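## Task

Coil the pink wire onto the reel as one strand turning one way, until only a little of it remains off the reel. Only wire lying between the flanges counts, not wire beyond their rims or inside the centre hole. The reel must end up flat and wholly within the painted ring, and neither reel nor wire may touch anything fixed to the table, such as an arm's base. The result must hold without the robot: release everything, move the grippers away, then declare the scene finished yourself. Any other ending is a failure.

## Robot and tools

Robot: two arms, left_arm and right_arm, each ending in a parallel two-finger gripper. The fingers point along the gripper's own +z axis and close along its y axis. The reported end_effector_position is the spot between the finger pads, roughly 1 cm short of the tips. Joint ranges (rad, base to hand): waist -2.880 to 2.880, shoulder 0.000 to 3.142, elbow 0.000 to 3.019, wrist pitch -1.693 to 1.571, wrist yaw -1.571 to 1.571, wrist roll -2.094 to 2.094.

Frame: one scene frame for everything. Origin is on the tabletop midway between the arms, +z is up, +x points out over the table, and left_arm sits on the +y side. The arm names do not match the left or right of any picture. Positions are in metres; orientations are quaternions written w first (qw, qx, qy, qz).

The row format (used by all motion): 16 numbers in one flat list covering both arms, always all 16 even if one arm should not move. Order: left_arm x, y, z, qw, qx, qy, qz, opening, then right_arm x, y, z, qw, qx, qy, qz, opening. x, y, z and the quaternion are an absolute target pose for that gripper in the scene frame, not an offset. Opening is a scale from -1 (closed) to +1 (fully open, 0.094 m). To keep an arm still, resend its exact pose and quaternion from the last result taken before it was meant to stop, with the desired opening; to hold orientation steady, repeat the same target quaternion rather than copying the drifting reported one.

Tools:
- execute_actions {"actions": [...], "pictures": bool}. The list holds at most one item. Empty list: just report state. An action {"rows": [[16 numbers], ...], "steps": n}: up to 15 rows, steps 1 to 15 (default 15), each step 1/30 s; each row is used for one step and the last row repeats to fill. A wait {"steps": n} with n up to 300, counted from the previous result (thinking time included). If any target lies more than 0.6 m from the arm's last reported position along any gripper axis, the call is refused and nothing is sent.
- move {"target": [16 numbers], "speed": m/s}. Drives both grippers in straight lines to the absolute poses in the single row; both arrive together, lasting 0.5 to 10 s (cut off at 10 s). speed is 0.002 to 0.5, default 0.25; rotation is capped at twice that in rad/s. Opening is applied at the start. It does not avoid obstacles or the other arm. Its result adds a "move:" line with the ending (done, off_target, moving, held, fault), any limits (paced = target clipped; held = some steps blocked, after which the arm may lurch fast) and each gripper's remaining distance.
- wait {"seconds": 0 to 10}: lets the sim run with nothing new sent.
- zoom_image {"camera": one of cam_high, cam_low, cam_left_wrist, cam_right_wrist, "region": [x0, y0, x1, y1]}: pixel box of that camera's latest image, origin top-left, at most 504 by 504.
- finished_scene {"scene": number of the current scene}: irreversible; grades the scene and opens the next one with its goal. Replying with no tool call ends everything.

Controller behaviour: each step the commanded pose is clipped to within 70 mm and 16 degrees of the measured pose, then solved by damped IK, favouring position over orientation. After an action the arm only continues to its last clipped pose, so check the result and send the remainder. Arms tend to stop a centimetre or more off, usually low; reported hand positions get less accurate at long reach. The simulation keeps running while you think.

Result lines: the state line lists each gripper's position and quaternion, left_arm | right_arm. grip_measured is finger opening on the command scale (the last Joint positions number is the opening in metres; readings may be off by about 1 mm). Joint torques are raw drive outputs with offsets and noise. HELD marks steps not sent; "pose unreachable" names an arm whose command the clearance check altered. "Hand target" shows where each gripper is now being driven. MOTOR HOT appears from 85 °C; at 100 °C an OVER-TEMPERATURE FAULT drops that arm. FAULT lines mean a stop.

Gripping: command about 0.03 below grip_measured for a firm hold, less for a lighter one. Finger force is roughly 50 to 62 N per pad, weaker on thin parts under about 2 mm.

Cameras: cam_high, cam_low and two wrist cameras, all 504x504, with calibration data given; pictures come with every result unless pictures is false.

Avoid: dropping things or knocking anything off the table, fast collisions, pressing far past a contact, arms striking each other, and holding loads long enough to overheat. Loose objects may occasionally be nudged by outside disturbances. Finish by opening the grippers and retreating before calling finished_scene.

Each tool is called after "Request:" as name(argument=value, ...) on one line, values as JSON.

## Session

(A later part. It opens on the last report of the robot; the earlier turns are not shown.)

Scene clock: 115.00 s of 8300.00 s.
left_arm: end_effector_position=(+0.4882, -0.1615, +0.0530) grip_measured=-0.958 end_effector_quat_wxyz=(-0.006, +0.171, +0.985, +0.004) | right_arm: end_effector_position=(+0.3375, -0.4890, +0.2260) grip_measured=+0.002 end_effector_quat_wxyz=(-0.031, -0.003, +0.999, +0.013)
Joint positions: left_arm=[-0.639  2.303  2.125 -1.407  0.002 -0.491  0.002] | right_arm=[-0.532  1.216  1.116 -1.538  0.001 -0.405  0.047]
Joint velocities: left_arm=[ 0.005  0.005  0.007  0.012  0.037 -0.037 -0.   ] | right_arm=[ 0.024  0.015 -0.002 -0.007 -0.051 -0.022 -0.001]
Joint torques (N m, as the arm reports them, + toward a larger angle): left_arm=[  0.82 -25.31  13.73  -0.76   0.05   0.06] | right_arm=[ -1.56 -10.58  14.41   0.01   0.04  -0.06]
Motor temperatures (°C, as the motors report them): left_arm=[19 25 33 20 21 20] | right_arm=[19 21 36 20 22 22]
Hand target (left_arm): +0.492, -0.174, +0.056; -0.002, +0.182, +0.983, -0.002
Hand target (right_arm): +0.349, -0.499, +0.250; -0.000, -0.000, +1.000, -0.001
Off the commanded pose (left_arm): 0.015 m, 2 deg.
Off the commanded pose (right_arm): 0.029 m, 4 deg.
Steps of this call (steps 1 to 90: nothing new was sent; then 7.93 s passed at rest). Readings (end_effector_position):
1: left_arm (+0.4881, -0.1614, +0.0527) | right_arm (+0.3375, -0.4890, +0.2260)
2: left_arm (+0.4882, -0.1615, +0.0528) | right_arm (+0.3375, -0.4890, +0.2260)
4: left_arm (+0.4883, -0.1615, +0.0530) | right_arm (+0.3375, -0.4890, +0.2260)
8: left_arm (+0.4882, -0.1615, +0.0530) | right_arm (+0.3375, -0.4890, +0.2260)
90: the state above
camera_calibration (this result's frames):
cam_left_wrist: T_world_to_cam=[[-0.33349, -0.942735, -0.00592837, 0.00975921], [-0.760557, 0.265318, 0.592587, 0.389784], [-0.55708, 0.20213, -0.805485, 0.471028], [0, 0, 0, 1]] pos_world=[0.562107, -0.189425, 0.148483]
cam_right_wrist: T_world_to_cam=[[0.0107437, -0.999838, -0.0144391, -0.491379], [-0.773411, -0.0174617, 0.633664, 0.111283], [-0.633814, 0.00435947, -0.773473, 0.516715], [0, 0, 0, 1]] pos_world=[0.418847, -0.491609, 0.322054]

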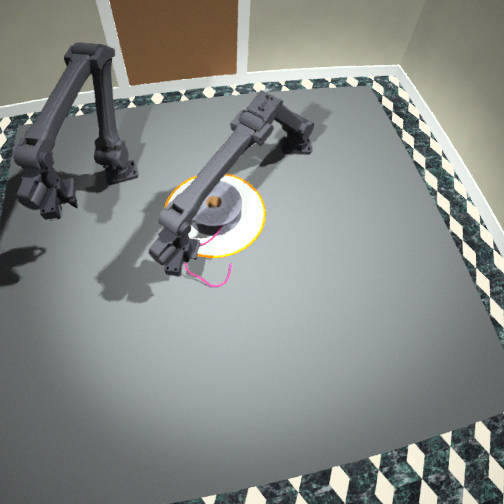

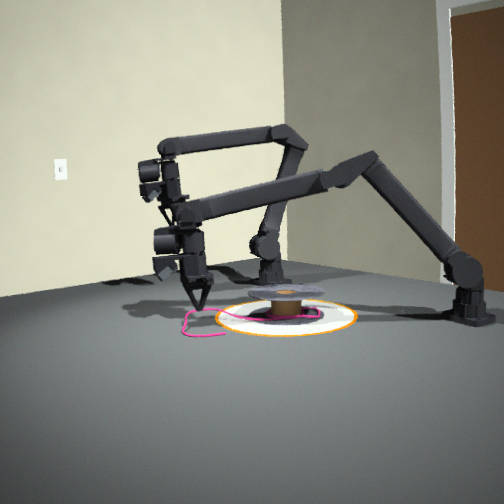

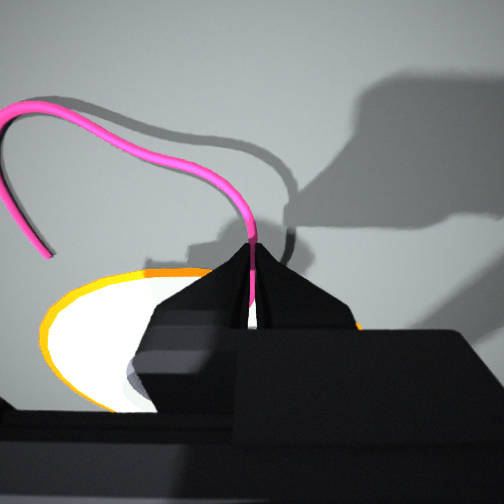

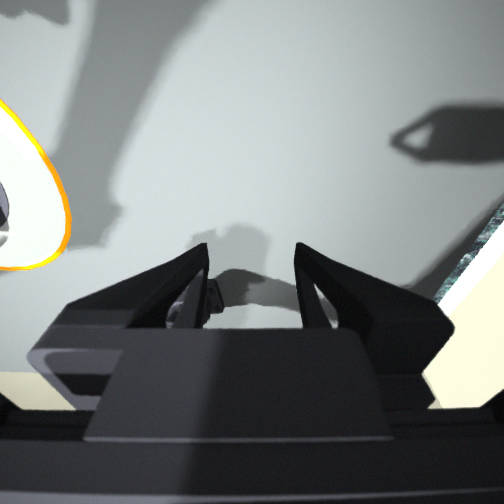

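Request:
move(target=[0.347,-0.235,0.055,0,0.545,0.839,0,-1,0.35,-0.5,0.25,0,0,1,0,0], speed=0.15)

Request:
move(target=[0.225,-0.185,0.055,0,0.824,0.566,0,-1,0.35,-0.5,0.25,0,0,1,0,0], speed=0.15)

Scene clock: 121.33 s of 8300.00 s.
left_arm: end_effector_position=(+0.3498, -0.2310, +0.0476) grip_measured=-0.959 end_effector_quat_wxyz=(-0.011, +0.534, +0.845, +0.005) | right_arm: end_effector_position=(+0.3375, -0.4890, +0.2260) grip_measured=+0.002 end_effector_quat_wxyz=(-0.031, -0.003, +0.999, +0.013)
Joint positions: left_arm=[-0.863  2.236  1.989 -1.349  0.002  0.069  0.002] | right_arm=[-0.532  1.216  1.116 -1.538  0.001 -0.405  0.047]
Joint velocities: left_arm=[ 0.005 -0.005 -0.002  0.022 -0.037  0.037  0.   ] | right_arm=[-0.015  0.005  0.007  0.012 -0.022 -0.051  0.001]
Joint torques (N m, as the arm reports them, + toward a larger angle): left_arm=[  1.05 -28.4    7.56   0.77   0.05   0.06] | right_arm=[ -1.58 -10.58  14.4    0.     0.03  -0.06]
Motor temperatures (°C, as the motors report them): left_arm=[19 26 33 20 21 20] | right_arm=[19 21 36 20 22 22]
Hand target (left_arm): +0.346, -0.235, +0.055; -0.002, +0.545, +0.839, -0.001
Hand target (right_arm): +0.349, -0.499, +0.250; -0.000, -0.000, +1.000, -0.001
Off the commanded pose (left_arm): 0.009 m, 2 deg.
Off the commanded pose (right_arm): 0.029 m, 4 deg.
After step 90, 0.23 s passed at rest.
move: off_target (right_arm)
camera_calibration (this result's frames):
cam_left_wrist: T_world_to_cam=[[-0.901609, -0.432544, 0.00268043, 0.214192], [-0.344085, 0.720949, 0.60153, 0.265251], [-0.262121, 0.541423, -0.798846, 0.378547], [0, 0, 0, 1]] pos_world=[0.383611, -0.303539, 0.14227]
cam_right_wrist: T_world_to_cam=[[0.0107437, -0.999838, -0.0144391, -0.491379], [-0.773411, -0.0174617, 0.633664, 0.111283], [-0.633814, 0.00435947, -0.773473, 0.516715], [0, 0, 0, 1]] pos_world=[0.418847, -0.491609, 0.322054]

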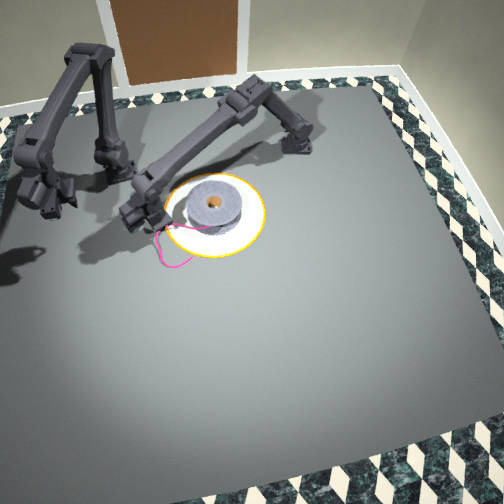

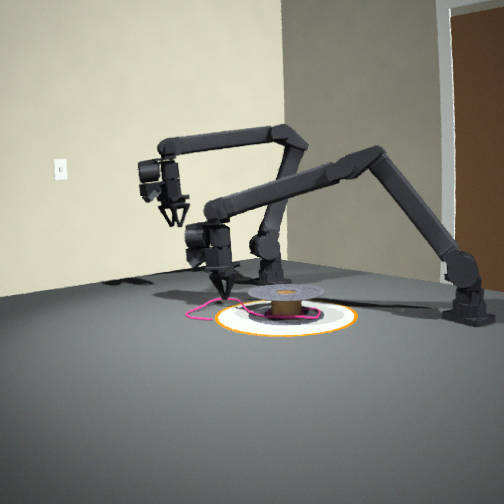

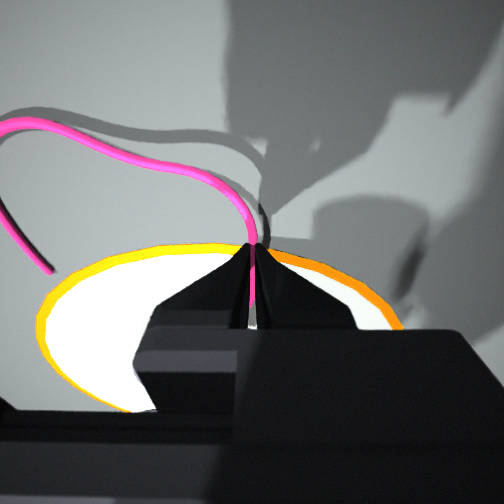

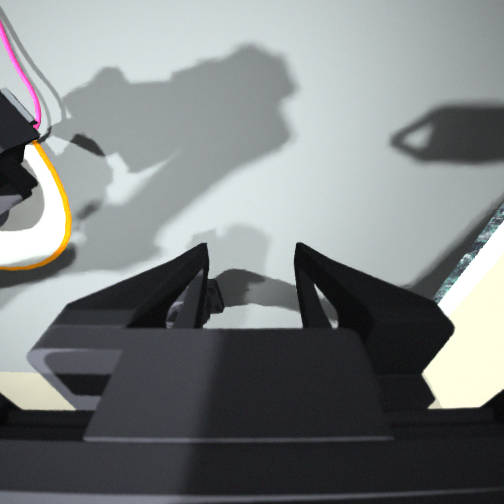

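Scene clock: 124.47 s of 8300.00 s.
left_arm: end_effector_position=(+0.2302, -0.1827, +0.0500) grip_measured=-0.959 end_effector_quat_wxyz=(-0.010, +0.816, +0.577, +0.002) | right_arm: end_effector_position=(+0.3375, -0.4890, +0.2260) grip_measured=+0.002 end_effector_quat_wxyz=(-0.031, -0.003, +0.999, +0.013)
Joint positions: left_arm=[-1.002  1.979  1.56  -1.173  0.002  0.713  0.002] | right_arm=[-0.532  1.216  1.116 -1.538  0.001 -0.405  0.047]
Joint velocities: left_arm=[-0.024  0.005  0.002  0.002 -0.037  0.081 -0.001] | right_arm=[-0.005 -0.005  0.012 -0.012  0.022 -0.007 -0.002]
Joint torques (N m, as the arm reports them, + toward a larger angle): left_arm=[  0.61 -23.6    7.03   0.69   0.05   0.04] | right_arm=[ -1.55 -10.56  14.4   -0.01   0.04  -0.06]
Motor temperatures (°C, as the motors report them): left_arm=[19 26 32 20 21 20] | right_arm=[19 21 36 20 22 22]
Hand target (left_arm): +0.225, -0.185, +0.054; -0.001, +0.824, +0.566, -0.001
Hand target (right_arm): +0.349, -0.499, +0.250; -0.000, -0.000, +1.000, -0.001
Off the commanded pose (left_arm): 0.008 m, 2 deg.
Off the commanded pose (right_arm): 0.029 m, 4 deg.
move: off_target (right_arm)
camera_calibration (this result's frames):
cam_left_wrist: T_world_to_cam=[[-0.943931, 0.329835, 0.0142692, 0.27569], [0.273423, 0.756805, 0.593705, 0.0526056], [0.185026, 0.564318, -0.804556, 0.224496], [0, 0, 0, 1]] pos_world=[0.204311, -0.257431, 0.145453]
cam_right_wrist: T_world_to_cam=[[0.0107437, -0.999838, -0.0144391, -0.491379], [-0.773411, -0.0174617, 0.633664, 0.111283], [-0.633814, 0.00435947, -0.773473, 0.516715], [0, 0, 0, 1]] pos_world=[0.418847, -0.491609, 0.322054]

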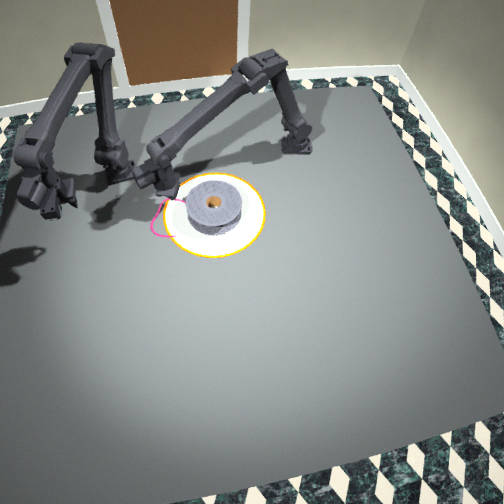

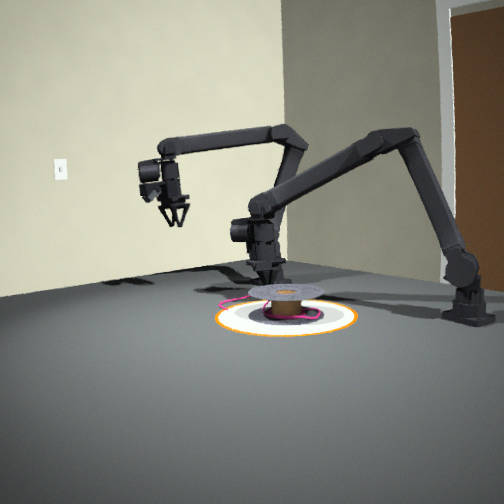

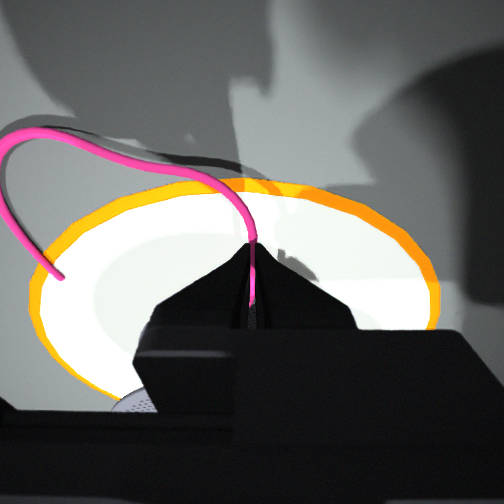

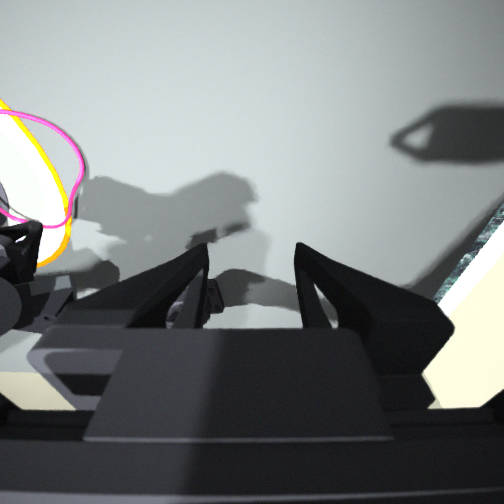

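Request:
move(target=[0.175,-0.10,0.05,0,0.956,0.292,0,-1,0.35,-0.5,0.25,0,0,1,0,0], speed=0.15)

Request:
move(target=[0.17,-0.03,0.04,0,0.996,0.087,0,-1,0.35,-0.5,0.25,0,0,1,0,0], speed=0.15)

Scene clock: 132.80 s of 8300.00 s.
left_arm: end_effector_position=(+0.1806, -0.0984, +0.0469) grip_measured=-0.960 end_effector_quat_wxyz=(-0.009, +0.952, +0.307, -0.001) | right_arm: end_effector_position=(+0.3375, -0.4890, +0.2260) grip_measured=+0.002 end_effector_quat_wxyz=(-0.031, -0.003, +0.999, +0.013)
Joint positions: left_arm=[-1.034  1.759  1.216 -1.047  0.002  1.289  0.002] | right_arm=[-0.532  1.216  1.116 -1.538  0.001 -0.405  0.047]
Joint velocities: left_arm=[-0.005 -0.005 -0.012  0.007 -0.022  0.037 -0.001] | right_arm=[ 0.005  0.015 -0.007  0.007 -0.007 -0.022  0.001]
Joint torques (N m, as the arm reports them, + toward a larger angle): left_arm=[  0.46 -18.68   6.49   0.66   0.01   0.07] | right_arm=[ -1.55 -10.61  14.41  -0.01   0.04  -0.06]
Motor temperatures (°C, as the motors report them): left_arm=[19 26 31 20 21 20] | right_arm=[19 21 36 20 22 22]
Hand target (left_arm): +0.175, -0.100, +0.049; -0.000, +0.956, +0.292, -0.001
Hand target (right_arm): +0.349, -0.499, +0.250; -0.000, -0.000, +1.000, -0.001
Off the commanded pose (left_arm): 0.007 m, 2 deg.
Off the commanded pose (right_arm): 0.029 m, 4 deg.
After step 90, 2.77 s passed at rest.
move: off_target (right_arm)
camera_calibration (this result's frames):
cam_left_wrist: T_world_to_cam=[[-0.586213, 0.80997, 0.0173945, 0.183602], [0.663125, 0.467379, 0.584655, -0.0941515], [0.465423, 0.354267, -0.811096, 0.11258], [0, 0, 0, 1]] pos_world=[0.117667, -0.144591, 0.143166]
cam_right_wrist: T_world_to_cam=[[0.0107437, -0.999838, -0.0144391, -0.491379], [-0.773411, -0.0174617, 0.633664, 0.111283], [-0.633814, 0.00435947, -0.773473, 0.516715], [0, 0, 0, 1]] pos_world=[0.418847, -0.491609, 0.322054]

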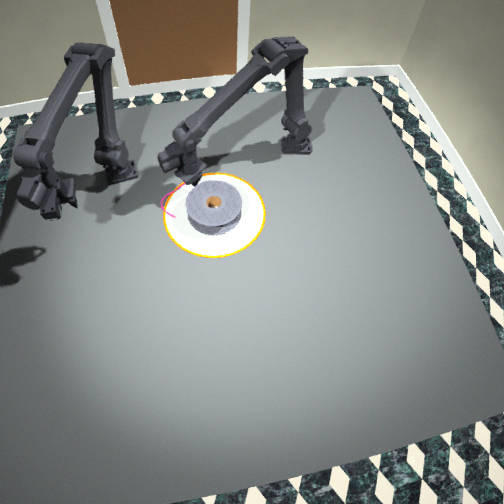

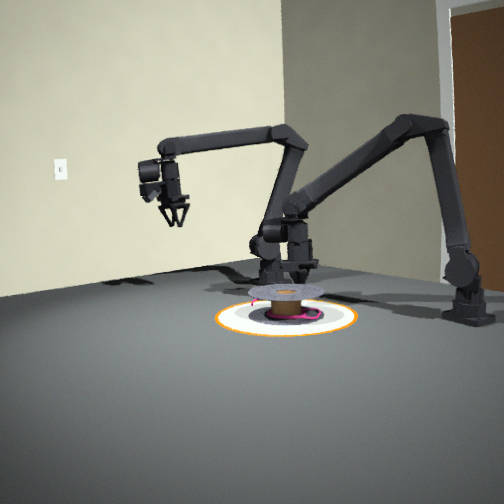

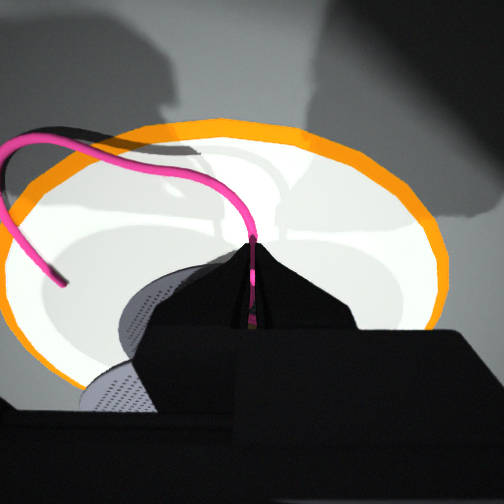

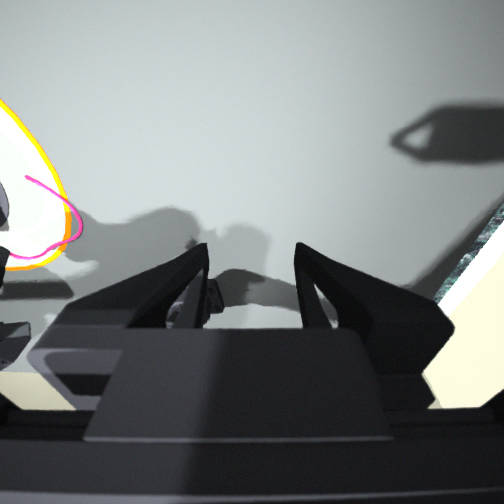

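Scene clock: 134.77 s of 8300.00 s.
left_arm: end_effector_position=(+0.1660, -0.0326, +0.0383) grip_measured=-0.960 end_effector_quat_wxyz=(-0.007, +0.996, +0.090, -0.003) | right_arm: end_effector_position=(+0.3375, -0.4890, +0.2260) grip_measured=+0.002 end_effector_quat_wxyz=(-0.031, -0.003, +0.999, +0.013)
Joint positions: left_arm=[-1.015  1.619  1.    -0.968  0.001  1.752  0.002] | right_arm=[-0.532  1.216  1.116 -1.538  0.001 -0.405  0.047]
Joint velocities: left_arm=[ 0.005 -0.005 -0.017  0.007 -0.007 -0.037  0.   ] | right_arm=[ 0.005  0.005 -0.002  0.002 -0.022 -0.037 -0.   ]
Joint torques (N m, as the arm reports them, + toward a larger angle): left_arm=[  2.33 -15.5    6.08   0.6   -0.04   0.06] | right_arm=[ -1.51 -10.59  14.4    0.     0.03  -0.06]
Motor temperatures (°C, as the motors report them): left_arm=[19 25 30 20 21 20] | right_arm=[19 21 36 20 22 22]
Hand target (left_arm): +0.171, -0.030, +0.039; -0.000, +0.996, +0.087, +0.000
Hand target (right_arm): +0.349, -0.499, +0.250; -0.000, -0.000, +1.000, -0.001
Off the commanded pose (left_arm): 0.005 m, 1 deg.
Off the commanded pose (right_arm): 0.029 m, 4 deg.
move: off_target (right_arm)
camera_calibration (this result's frames):
cam_left_wrist: T_world_to_cam=[[-0.182855, 0.983026, 0.0149583, 0.0606792], [0.80345, 0.140649, 0.578521, -0.143919], [0.566597, 0.117804, -0.815531, 0.0647637], [0, 0, 0, 1]] pos_world=[0.0900321, -0.0470367, 0.135169]
cam_right_wrist: T_world_to_cam=[[0.0107437, -0.999838, -0.0144391, -0.491379], [-0.773411, -0.0174617, 0.633664, 0.111283], [-0.633814, 0.00435947, -0.773473, 0.516715], [0, 0, 0, 1]] pos_world=[0.418847, -0.491609, 0.322054]

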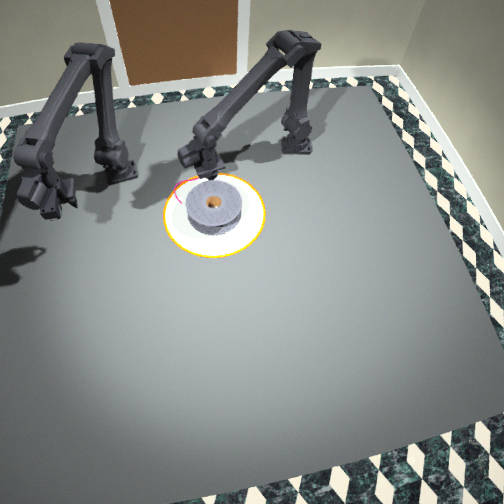

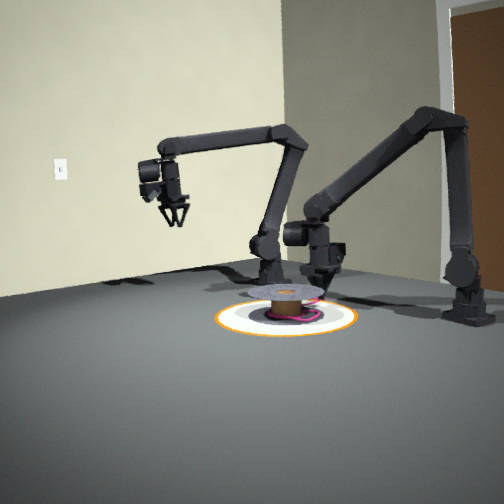

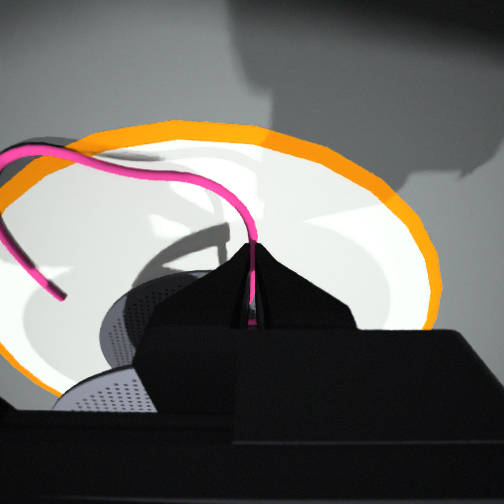

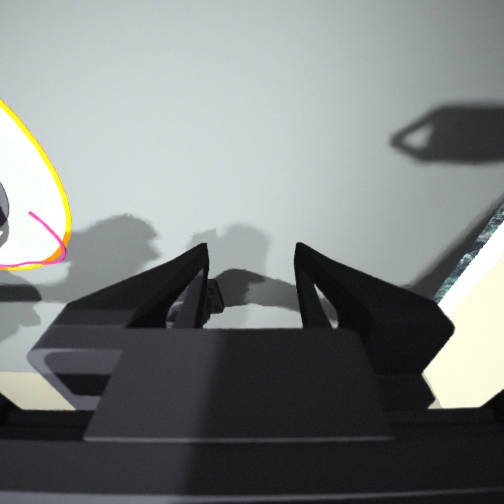

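Request:
move(target=[0.165,-0.03,0.012,0,0.996,0.087,0,-1,0.35,-0.5,0.25,0,0,1,0,0], speed=0.08)

Request:
move(target=[0.165,-0.03,0.012,0,0.996,0.087,0,-0.6,0.35,-0.5,0.25,0,0,1,0,0])

Request:
move(target=[0.25,-0.08,0.22,0,0.996,0.087,0,-0.6,0.35,-0.5,0.25,0,0,1,0,0], speed=0.2)

Scene clock: 142.57 s of 8300.00 s.
left_arm: end_effector_position=(+0.1665, -0.0341, +0.0241) grip_measured=-0.960 end_effector_quat_wxyz=(+0.008, +0.996, +0.089, +0.002) | right_arm: end_effector_position=(+0.3375, -0.4890, +0.2260) grip_measured=+0.002 end_effector_quat_wxyz=(-0.031, -0.003, +0.999, +0.013)
Joint positions: left_arm=[-1.015  1.628  0.967 -0.893  0.001  1.754  0.002] | right_arm=[-0.532  1.216  1.116 -1.538  0.001 -0.405  0.047]
Joint velocities: left_arm=[ 0.005 -0.005  0.012  0.002 -0.022 -0.081  0.   ] | right_arm=[-0.015  0.005 -0.007 -0.002 -0.007 -0.037  0.   ]
Joint torques (N m, as the arm reports them, + toward a larger angle): left_arm=[  1.31 -12.34   5.8    0.75   0.    -0.07] | right_arm=[ -1.53 -10.53  14.4    0.     0.04  -0.06]
Motor temperatures (°C, as the motors report them): left_arm=[19 25 30 20 21 20] | right_arm=[19 21 37 20 22 22]
Hand target (left_arm): +0.165, -0.030, +0.012; -0.000, +0.996, +0.087, -0.000
Hand target (right_arm): +0.349, -0.499, +0.250; -0.000, -0.000, +1.000, -0.001
Off the commanded pose (left_arm): 0.013 m, 1 deg.
Off the commanded pose (right_arm): 0.029 m, 4 deg.
After step 90, 4.00 s passed at rest.
move: off_target (left_arm, right_arm)
camera_calibration (this result's frames):
cam_left_wrist: T_world_to_cam=[[-0.180222, 0.983492, -0.0162006, 0.062774], [0.797341, 0.155716, 0.583095, -0.134524], [0.575992, 0.0921694, -0.812242, 0.0505234], [0, 0, 0, 1]] pos_world=[0.0894738, -0.045447, 0.120495]
cam_right_wrist: T_world_to_cam=[[0.0107437, -0.999838, -0.0144391, -0.491379], [-0.773411, -0.0174617, 0.633664, 0.111283], [-0.633814, 0.00435947, -0.773473, 0.516715], [0, 0, 0, 1]] pos_world=[0.418847, -0.491609, 0.322054]

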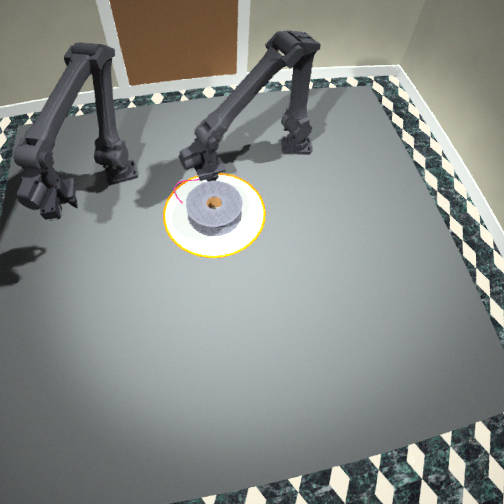

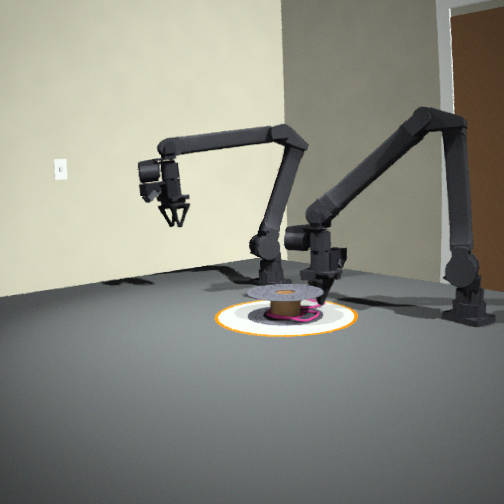

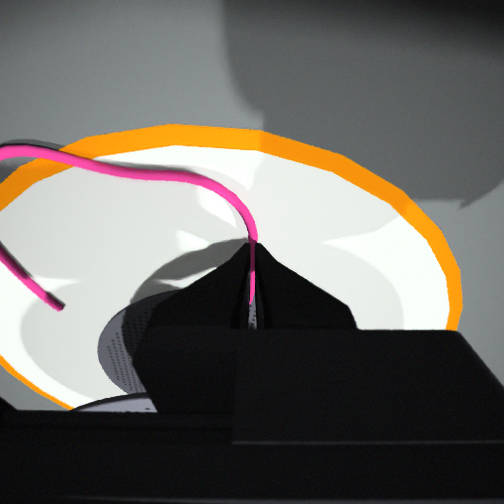

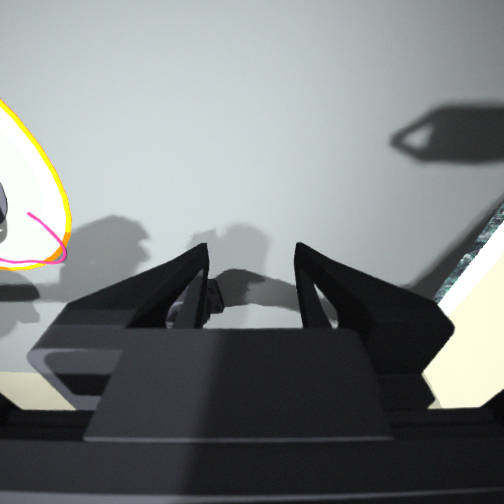

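Scene clock: 143.27 s of 8300.00 s.
left_arm: end_effector_position=(+0.1665, -0.0340, +0.0239) grip_measured=-0.603 end_effector_quat_wxyz=(+0.008, +0.996, +0.089, +0.002) | right_arm: end_effector_position=(+0.3375, -0.4890, +0.2260) grip_measured=+0.002 end_effector_quat_wxyz=(-0.031, -0.003, +0.999, +0.013)
Joint positions: left_arm=[-1.015  1.629  0.967 -0.893  0.001  1.754  0.019] | right_arm=[-0.532  1.216  1.116 -1.538  0.001 -0.405  0.047]
Joint velocities: left_arm=[ 0.005 -0.015 -0.007 -0.002  0.022  0.037 -0.001] | right_arm=[-0.005 -0.015 -0.017  0.007  0.022 -0.11  -0.002]
Joint torques (N m, as the arm reports them, + toward a larger angle): left_arm=[  1.39 -12.48   5.73   0.76  -0.02  -0.07] | right_arm=[ -1.56 -10.58  14.39   0.     0.03  -0.06]
Motor temperatures (°C, as the motors report them): left_arm=[19 25 30 20 21 20] | right_arm=[19 21 37 20 22 22]
Hand target (left_arm): +0.165, -0.030, +0.012; -0.000, +0.996, +0.087, +0.000
Hand target (right_arm): +0.349, -0.499, +0.250; -0.000, -0.000, +1.000, -0.001
Off the commanded pose (left_arm): 0.013 m, 1 deg.
Off the commanded pose (right_arm): 0.029 m, 4 deg.
move: off_target (left_arm, right_arm)
camera_calibration (this result's frames):
cam_left_wrist: T_world_to_cam=[[-0.180225, 0.983498, -0.0158254, 0.0627232], [0.79742, 0.155508, 0.583043, -0.13445], [0.575883, 0.0924592, -0.812287, 0.050435], [0, 0, 0, 1]] pos_world=[0.0894725, -0.0454433, 0.12035]
cam_right_wrist: T_world_to_cam=[[0.0107437, -0.999838, -0.0144391, -0.491379], [-0.773411, -0.0174617, 0.633664, 0.111283], [-0.633814, 0.00435947, -0.773473, 0.516715], [0, 0, 0, 1]] pos_world=[0.418847, -0.491609, 0.322054]

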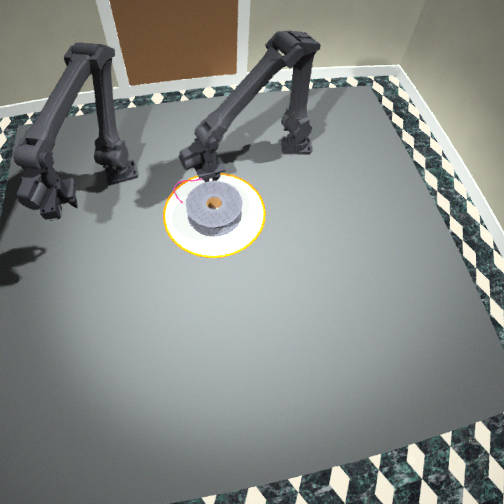

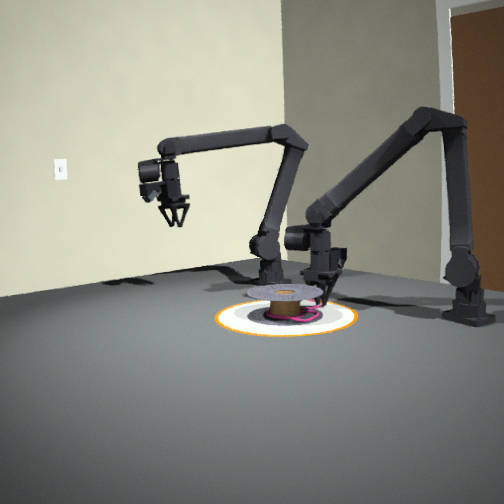

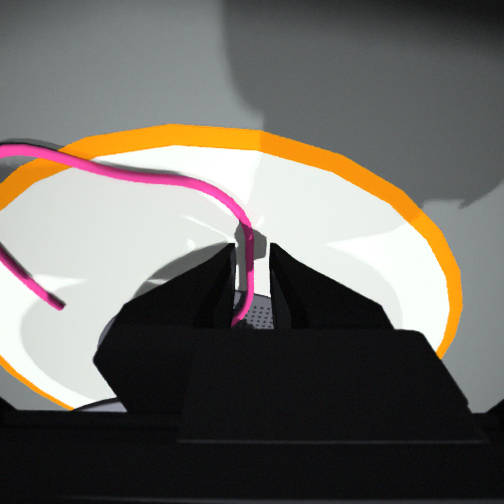

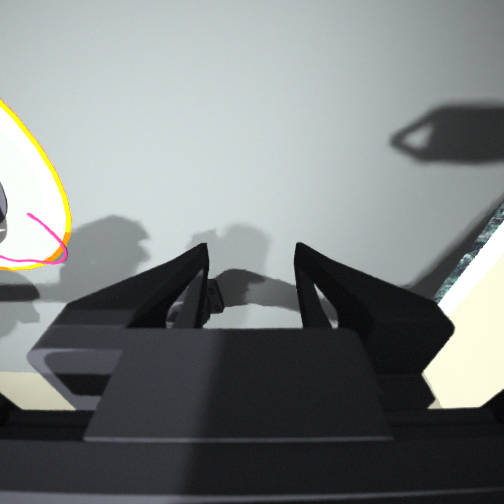

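Scene clock: 145.07 s of 8300.00 s.
left_arm: end_effector_position=(+0.2393, -0.0695, +0.2129) grip_measured=-0.603 end_effector_quat_wxyz=(-0.004, +0.996, +0.090, -0.002) | right_arm: end_effector_position=(+0.3375, -0.4890, +0.2260) grip_measured=+0.002 end_effector_quat_wxyz=(-0.031, -0.003, +0.999, +0.013)
Joint positions: left_arm=[-0.898  1.603  1.477 -1.453  0.001  1.867  0.019] | right_arm=[-0.532  1.216  1.116 -1.538  0.001 -0.405  0.047]
Joint velocities: left_arm=[ 0.005 -0.015 -0.007 -0.007 -0.022 -0.007 -0.   ] | right_arm=[ 0.015  0.015 -0.007 -0.012 -0.007  0.022  0.001]
Joint torques (N m, as the arm reports them, + toward a larger angle): left_arm=[  2.29 -15.35  12.52  -0.94  -0.1    0.07] | right_arm=[ -1.56 -10.57  14.4   -0.01   0.03  -0.06]
Motor temperatures (°C, as the motors report them): left_arm=[19 24 30 20 21 20] | right_arm=[19 21 37 20 21 22]
Hand target (left_arm): +0.248, -0.076, +0.222; +0.001, +0.996, +0.087, +0.002
Hand target (right_arm): +0.349, -0.499, +0.250; -0.000, -0.000, +1.000, -0.001
Off the commanded pose (left_arm): 0.017 m, 1 deg.
Off the commanded pose (right_arm): 0.029 m, 4 deg.
move: off_target (left_arm, right_arm)
camera_calibration (this result's frames):
cam_left_wrist: T_world_to_cam=[[-0.183257, 0.983037, 0.00746258, 0.109426], [0.802408, 0.14519, 0.578845, -0.298185], [0.567943, 0.112066, -0.815403, 0.1692], [0, 0, 0, 1]] pos_world=[0.163223, -0.0832373, 0.309753]
cam_right_wrist: T_world_to_cam=[[0.0107437, -0.999838, -0.0144391, -0.491379], [-0.773411, -0.0174617, 0.633664, 0.111283], [-0.633814, 0.00435947, -0.773473, 0.516715], [0, 0, 0, 1]] pos_world=[0.418847, -0.491609, 0.322054]

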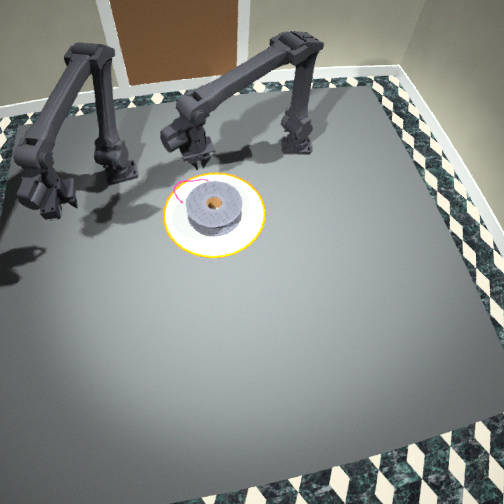

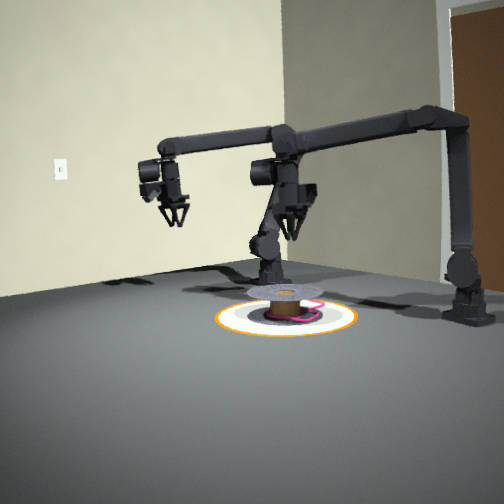

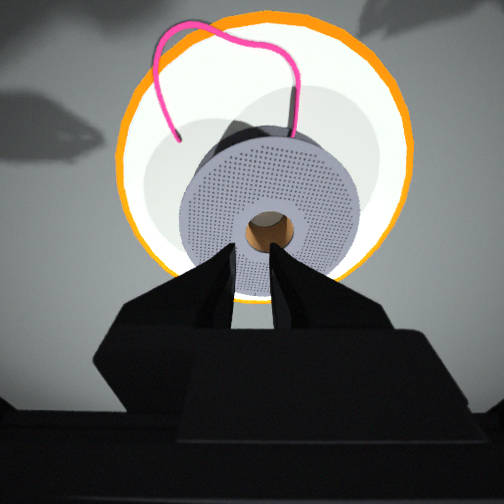

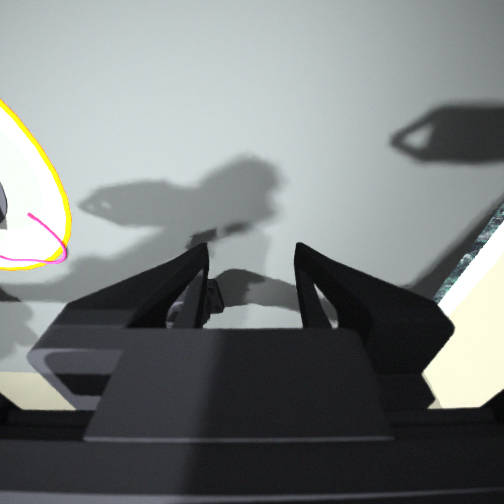

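Request:
move(target=[0.22,-0.14,0.15,0,0.609,0.793,0,-0.6,0.35,-0.5,0.25,0,0,1,0,0], speed=0.4)

Request:
move(target=[0.205,-0.168,0.07,0,-0.174,0.985,0,-0.6,0.35,-0.5,0.25,0,0,1,0,0], speed=0.4)

Scene clock: 155.60 s of 8300.00 s.
left_arm: end_effector_position=(+0.2164, -0.1174, +0.1415) grip_measured=-0.603 end_effector_quat_wxyz=(-0.022, +0.612, +0.791, +0.010) | right_arm: end_effector_position=(+0.3375, -0.4890, +0.2260) grip_measured=+0.002 end_effector_quat_wxyz=(-0.031, -0.003, +0.999, +0.013)
Joint positions: left_arm=[-0.98   1.752  1.477 -1.344  0.005  0.142  0.019] | right_arm=[-0.532  1.216  1.116 -1.538  0.001 -0.405  0.047]
Joint velocities: left_arm=[-0.005 -0.015  0.012  0.002 -0.051 -0.007  0.   ] | right_arm=[ 0.005 -0.024 -0.012 -0.012 -0.066 -0.037 -0.   ]
Joint torques (N m, as the arm reports them, + toward a larger angle): left_arm=[  0.4  -17.07  12.98   0.61  -0.11  -0.27] | right_arm=[ -1.53 -10.58  14.41   0.     0.04  -0.06]
Motor temperatures (°C, as the motors report them): left_arm=[19 24 32 20 21 20] | right_arm=[19 21 37 20 21 22]
Hand target (left_arm): +0.219, -0.140, +0.151; -0.001, +0.609, +0.793, -0.001
Hand target (right_arm): +0.349, -0.499, +0.250; -0.000, -0.000, +1.000, -0.001
Off the commanded pose (left_arm): 0.024 m, 3 deg.
Off the commanded pose (right_arm): 0.029 m, 4 deg.
After step 90, 4.80 s passed at rest.
move: off_target (left_arm, right_arm)
camera_calibration (this result's frames):
cam_left_wrist: T_world_to_cam=[[-0.966936, -0.254791, 0.0107454, 0.176697], [-0.193581, 0.760769, 0.619481, 0.0505444], [-0.166013, 0.596919, -0.784938, 0.34083], [0, 0, 0, 1]] pos_world=[0.237221, -0.19688, 0.23432]
cam_right_wrist: T_world_to_cam=[[0.0107437, -0.999838, -0.0144391, -0.491379], [-0.773411, -0.0174617, 0.633664, 0.111283], [-0.633814, 0.00435947, -0.773473, 0.516715], [0, 0, 0, 1]] pos_world=[0.418847, -0.491609, 0.322054]

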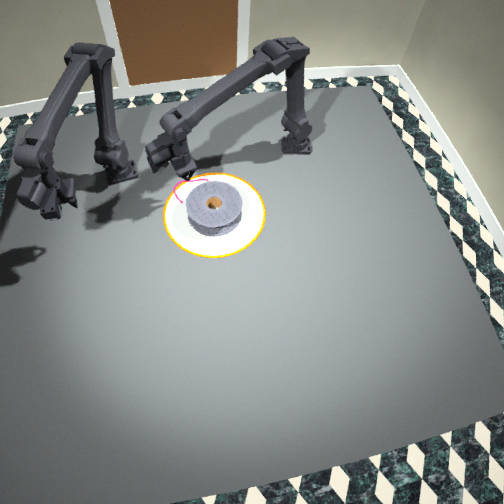

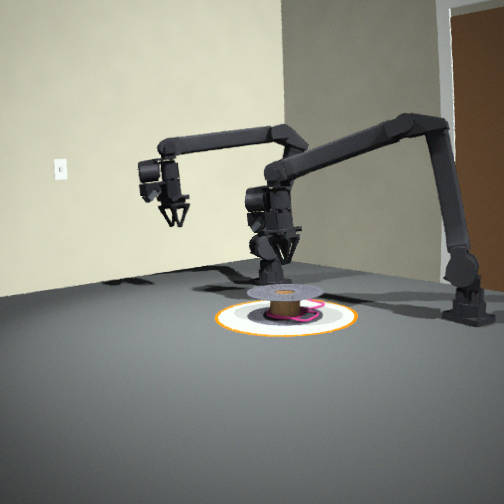

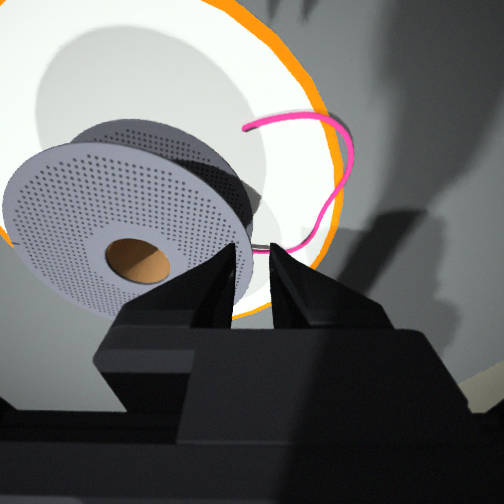

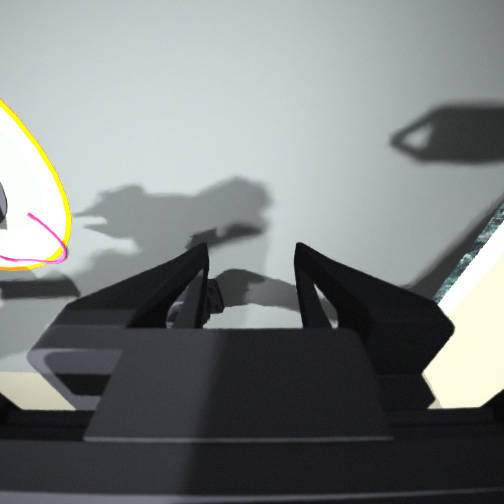

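Scene clock: 158.37 s of 8300.00 s.
left_arm: end_effector_position=(+0.2084, -0.1616, +0.0787) grip_measured=-0.603 end_effector_quat_wxyz=(-0.003, -0.171, +0.985, +0.001) | right_arm: end_effector_position=(+0.3375, -0.4890, +0.2260) grip_measured=+0.002 end_effector_quat_wxyz=(-0.031, -0.003, +0.999, +0.013)
Joint positions: left_arm=[-1.024  1.873  1.477 -1.179  0.006 -1.562  0.019] | right_arm=[-0.532  1.216  1.116 -1.538  0.001 -0.405  0.047]
Joint velocities: left_arm=[-0.005 -0.015 -0.002 -0.002 -0.007 -0.007  0.   ] | right_arm=[-0.015 -0.015  0.012 -0.012  0.037  0.081 -0.   ]
Joint torques (N m, as the arm reports them, + toward a larger angle): left_arm=[  0.4  -18.53   8.72   0.68  -0.29  -0.27] | right_arm=[ -1.55 -10.59  14.4    0.     0.03  -0.06]
Motor temperatures (°C, as the motors report them): left_arm=[19 24 32 20 21 20] | right_arm=[19 21 37 20 21 22]
Hand target (left_arm): +0.205, -0.169, +0.070; -0.001, -0.174, +0.985, +0.000
Hand target (right_arm): +0.349, -0.499, +0.250; -0.000, -0.000, +1.000, -0.001
Off the commanded pose (left_arm): 0.011 m, 1 deg.
Off the commanded pose (right_arm): 0.029 m, 4 deg.
move: off_target (left_arm, right_arm)
camera_calibration (this result's frames):
cam_left_wrist: T_world_to_cam=[[0.339412, -0.940629, -0.00409869, -0.223526], [-0.760878, -0.277108, 0.58675, 0.0746418], [-0.55305, -0.196031, -0.809758, 0.271089], [0, 0, 0, 1]] pos_world=[0.282586, -0.136429, 0.174804]
cam_right_wrist: T_world_to_cam=[[0.0107437, -0.999838, -0.0144391, -0.491379], [-0.773411, -0.0174617, 0.633664, 0.111283], [-0.633814, 0.00435947, -0.773473, 0.516715], [0, 0, 0, 1]] pos_world=[0.418847, -0.491609, 0.322054]

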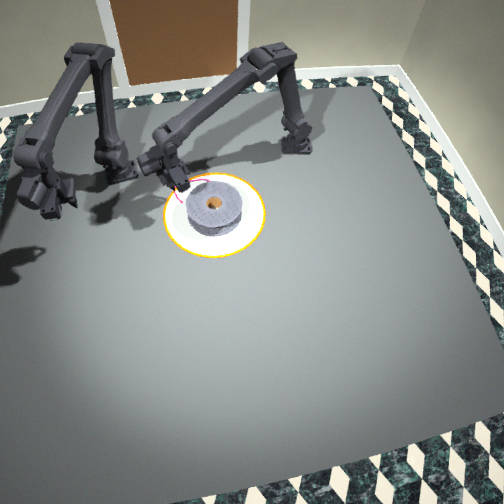

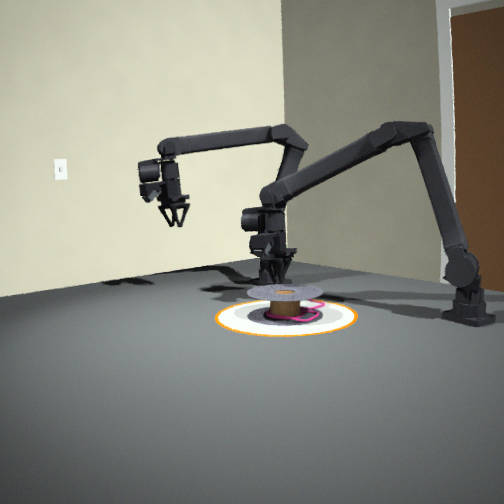

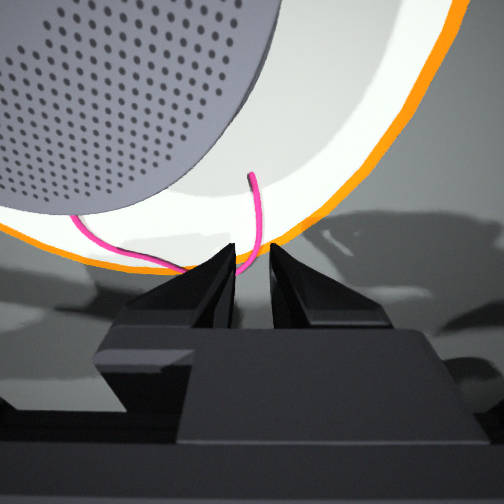

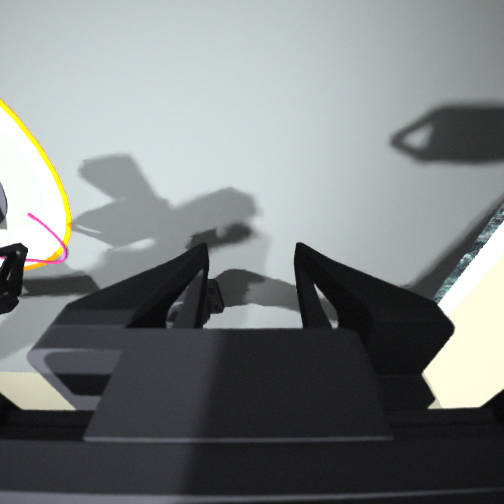

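Request:
move(target=[0.21,-0.165,0.008,0,-0.174,0.985,0,-0.6,0.35,-0.5,0.25,0,0,1,0,0], speed=0.1)

Scene clock: 161.83 s of 8300.00 s.
left_arm: end_effector_position=(+0.2116, -0.1691, +0.0229) grip_measured=-0.603 end_effector_quat_wxyz=(-0.000, -0.172, +0.985, -0.009) | right_arm: end_effector_position=(+0.3375, -0.4890, +0.2260) grip_measured=+0.002 end_effector_quat_wxyz=(-0.031, -0.003, +0.999, +0.013)
Joint positions: left_arm=[-1.024  1.944  1.424 -1.034  0.004 -1.565  0.019] | right_arm=[-0.532  1.216  1.116 -1.538  0.001 -0.405  0.047]
Joint velocities: left_arm=[ 0.005  0.005  0.007 -0.012  0.081  0.022 -0.001] | right_arm=[ 0.005 -0.015 -0.012 -0.002 -0.022  0.022 -0.001]
Joint torques (N m, as the arm reports them, + toward a larger angle): left_arm=[  1.27 -18.95   6.74   0.77  -0.27  -0.16] | right_arm=[ -1.56 -10.58  14.4    0.     0.03  -0.06]
Motor temperatures (°C, as the motors report them): left_arm=[19 24 32 20 21 20] | right_arm=[19 21 37 20 21 22]
Hand target (left_arm): +0.210, -0.166, +0.008; +0.000, -0.174, +0.985, -0.000
Hand target (right_arm): +0.349, -0.499, +0.250; -0.000, -0.000, +1.000, -0.001
Off the commanded pose (left_arm): 0.016 m, 1 deg.
Off the commanded pose (right_arm): 0.029 m, 4 deg.
move: off_target (left_arm, right_arm)
camera_calibration (this result's frames):
cam_left_wrist: T_world_to_cam=[[0.342236, -0.939463, 0.0168561, -0.23282], [-0.765527, -0.268381, 0.584757, 0.110234], [-0.544834, -0.213028, -0.811033, 0.221597], [0, 0, 0, 1]] pos_world=[0.2848, -0.141935, 0.119186]
cam_right_wrist: T_world_to_cam=[[0.0107437, -0.999838, -0.0144391, -0.491379], [-0.773411, -0.0174617, 0.633664, 0.111283], [-0.633814, 0.00435947, -0.773473, 0.516715], [0, 0, 0, 1]] pos_world=[0.418847, -0.491609, 0.322054]

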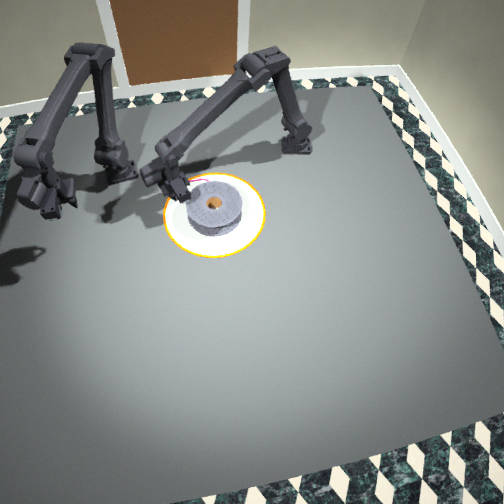

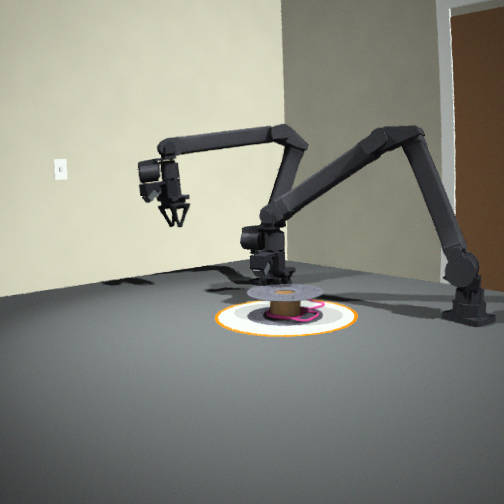

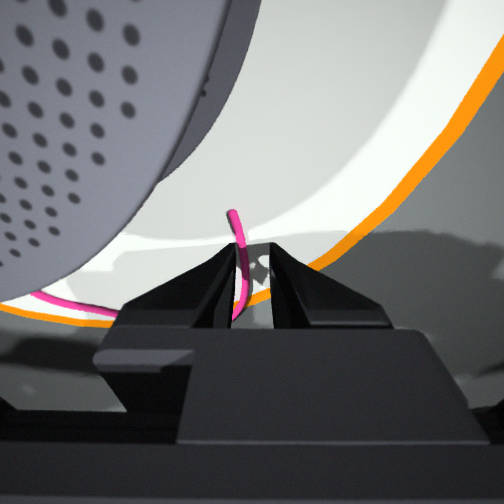

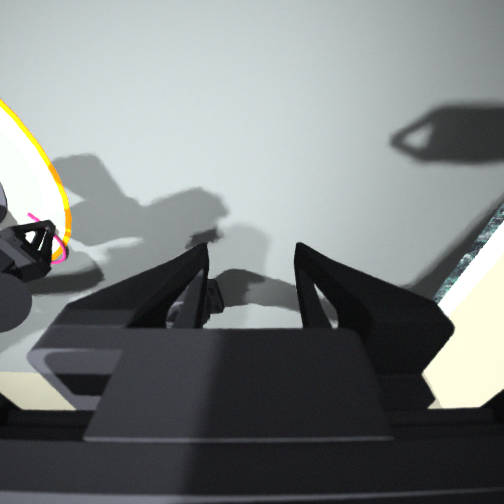

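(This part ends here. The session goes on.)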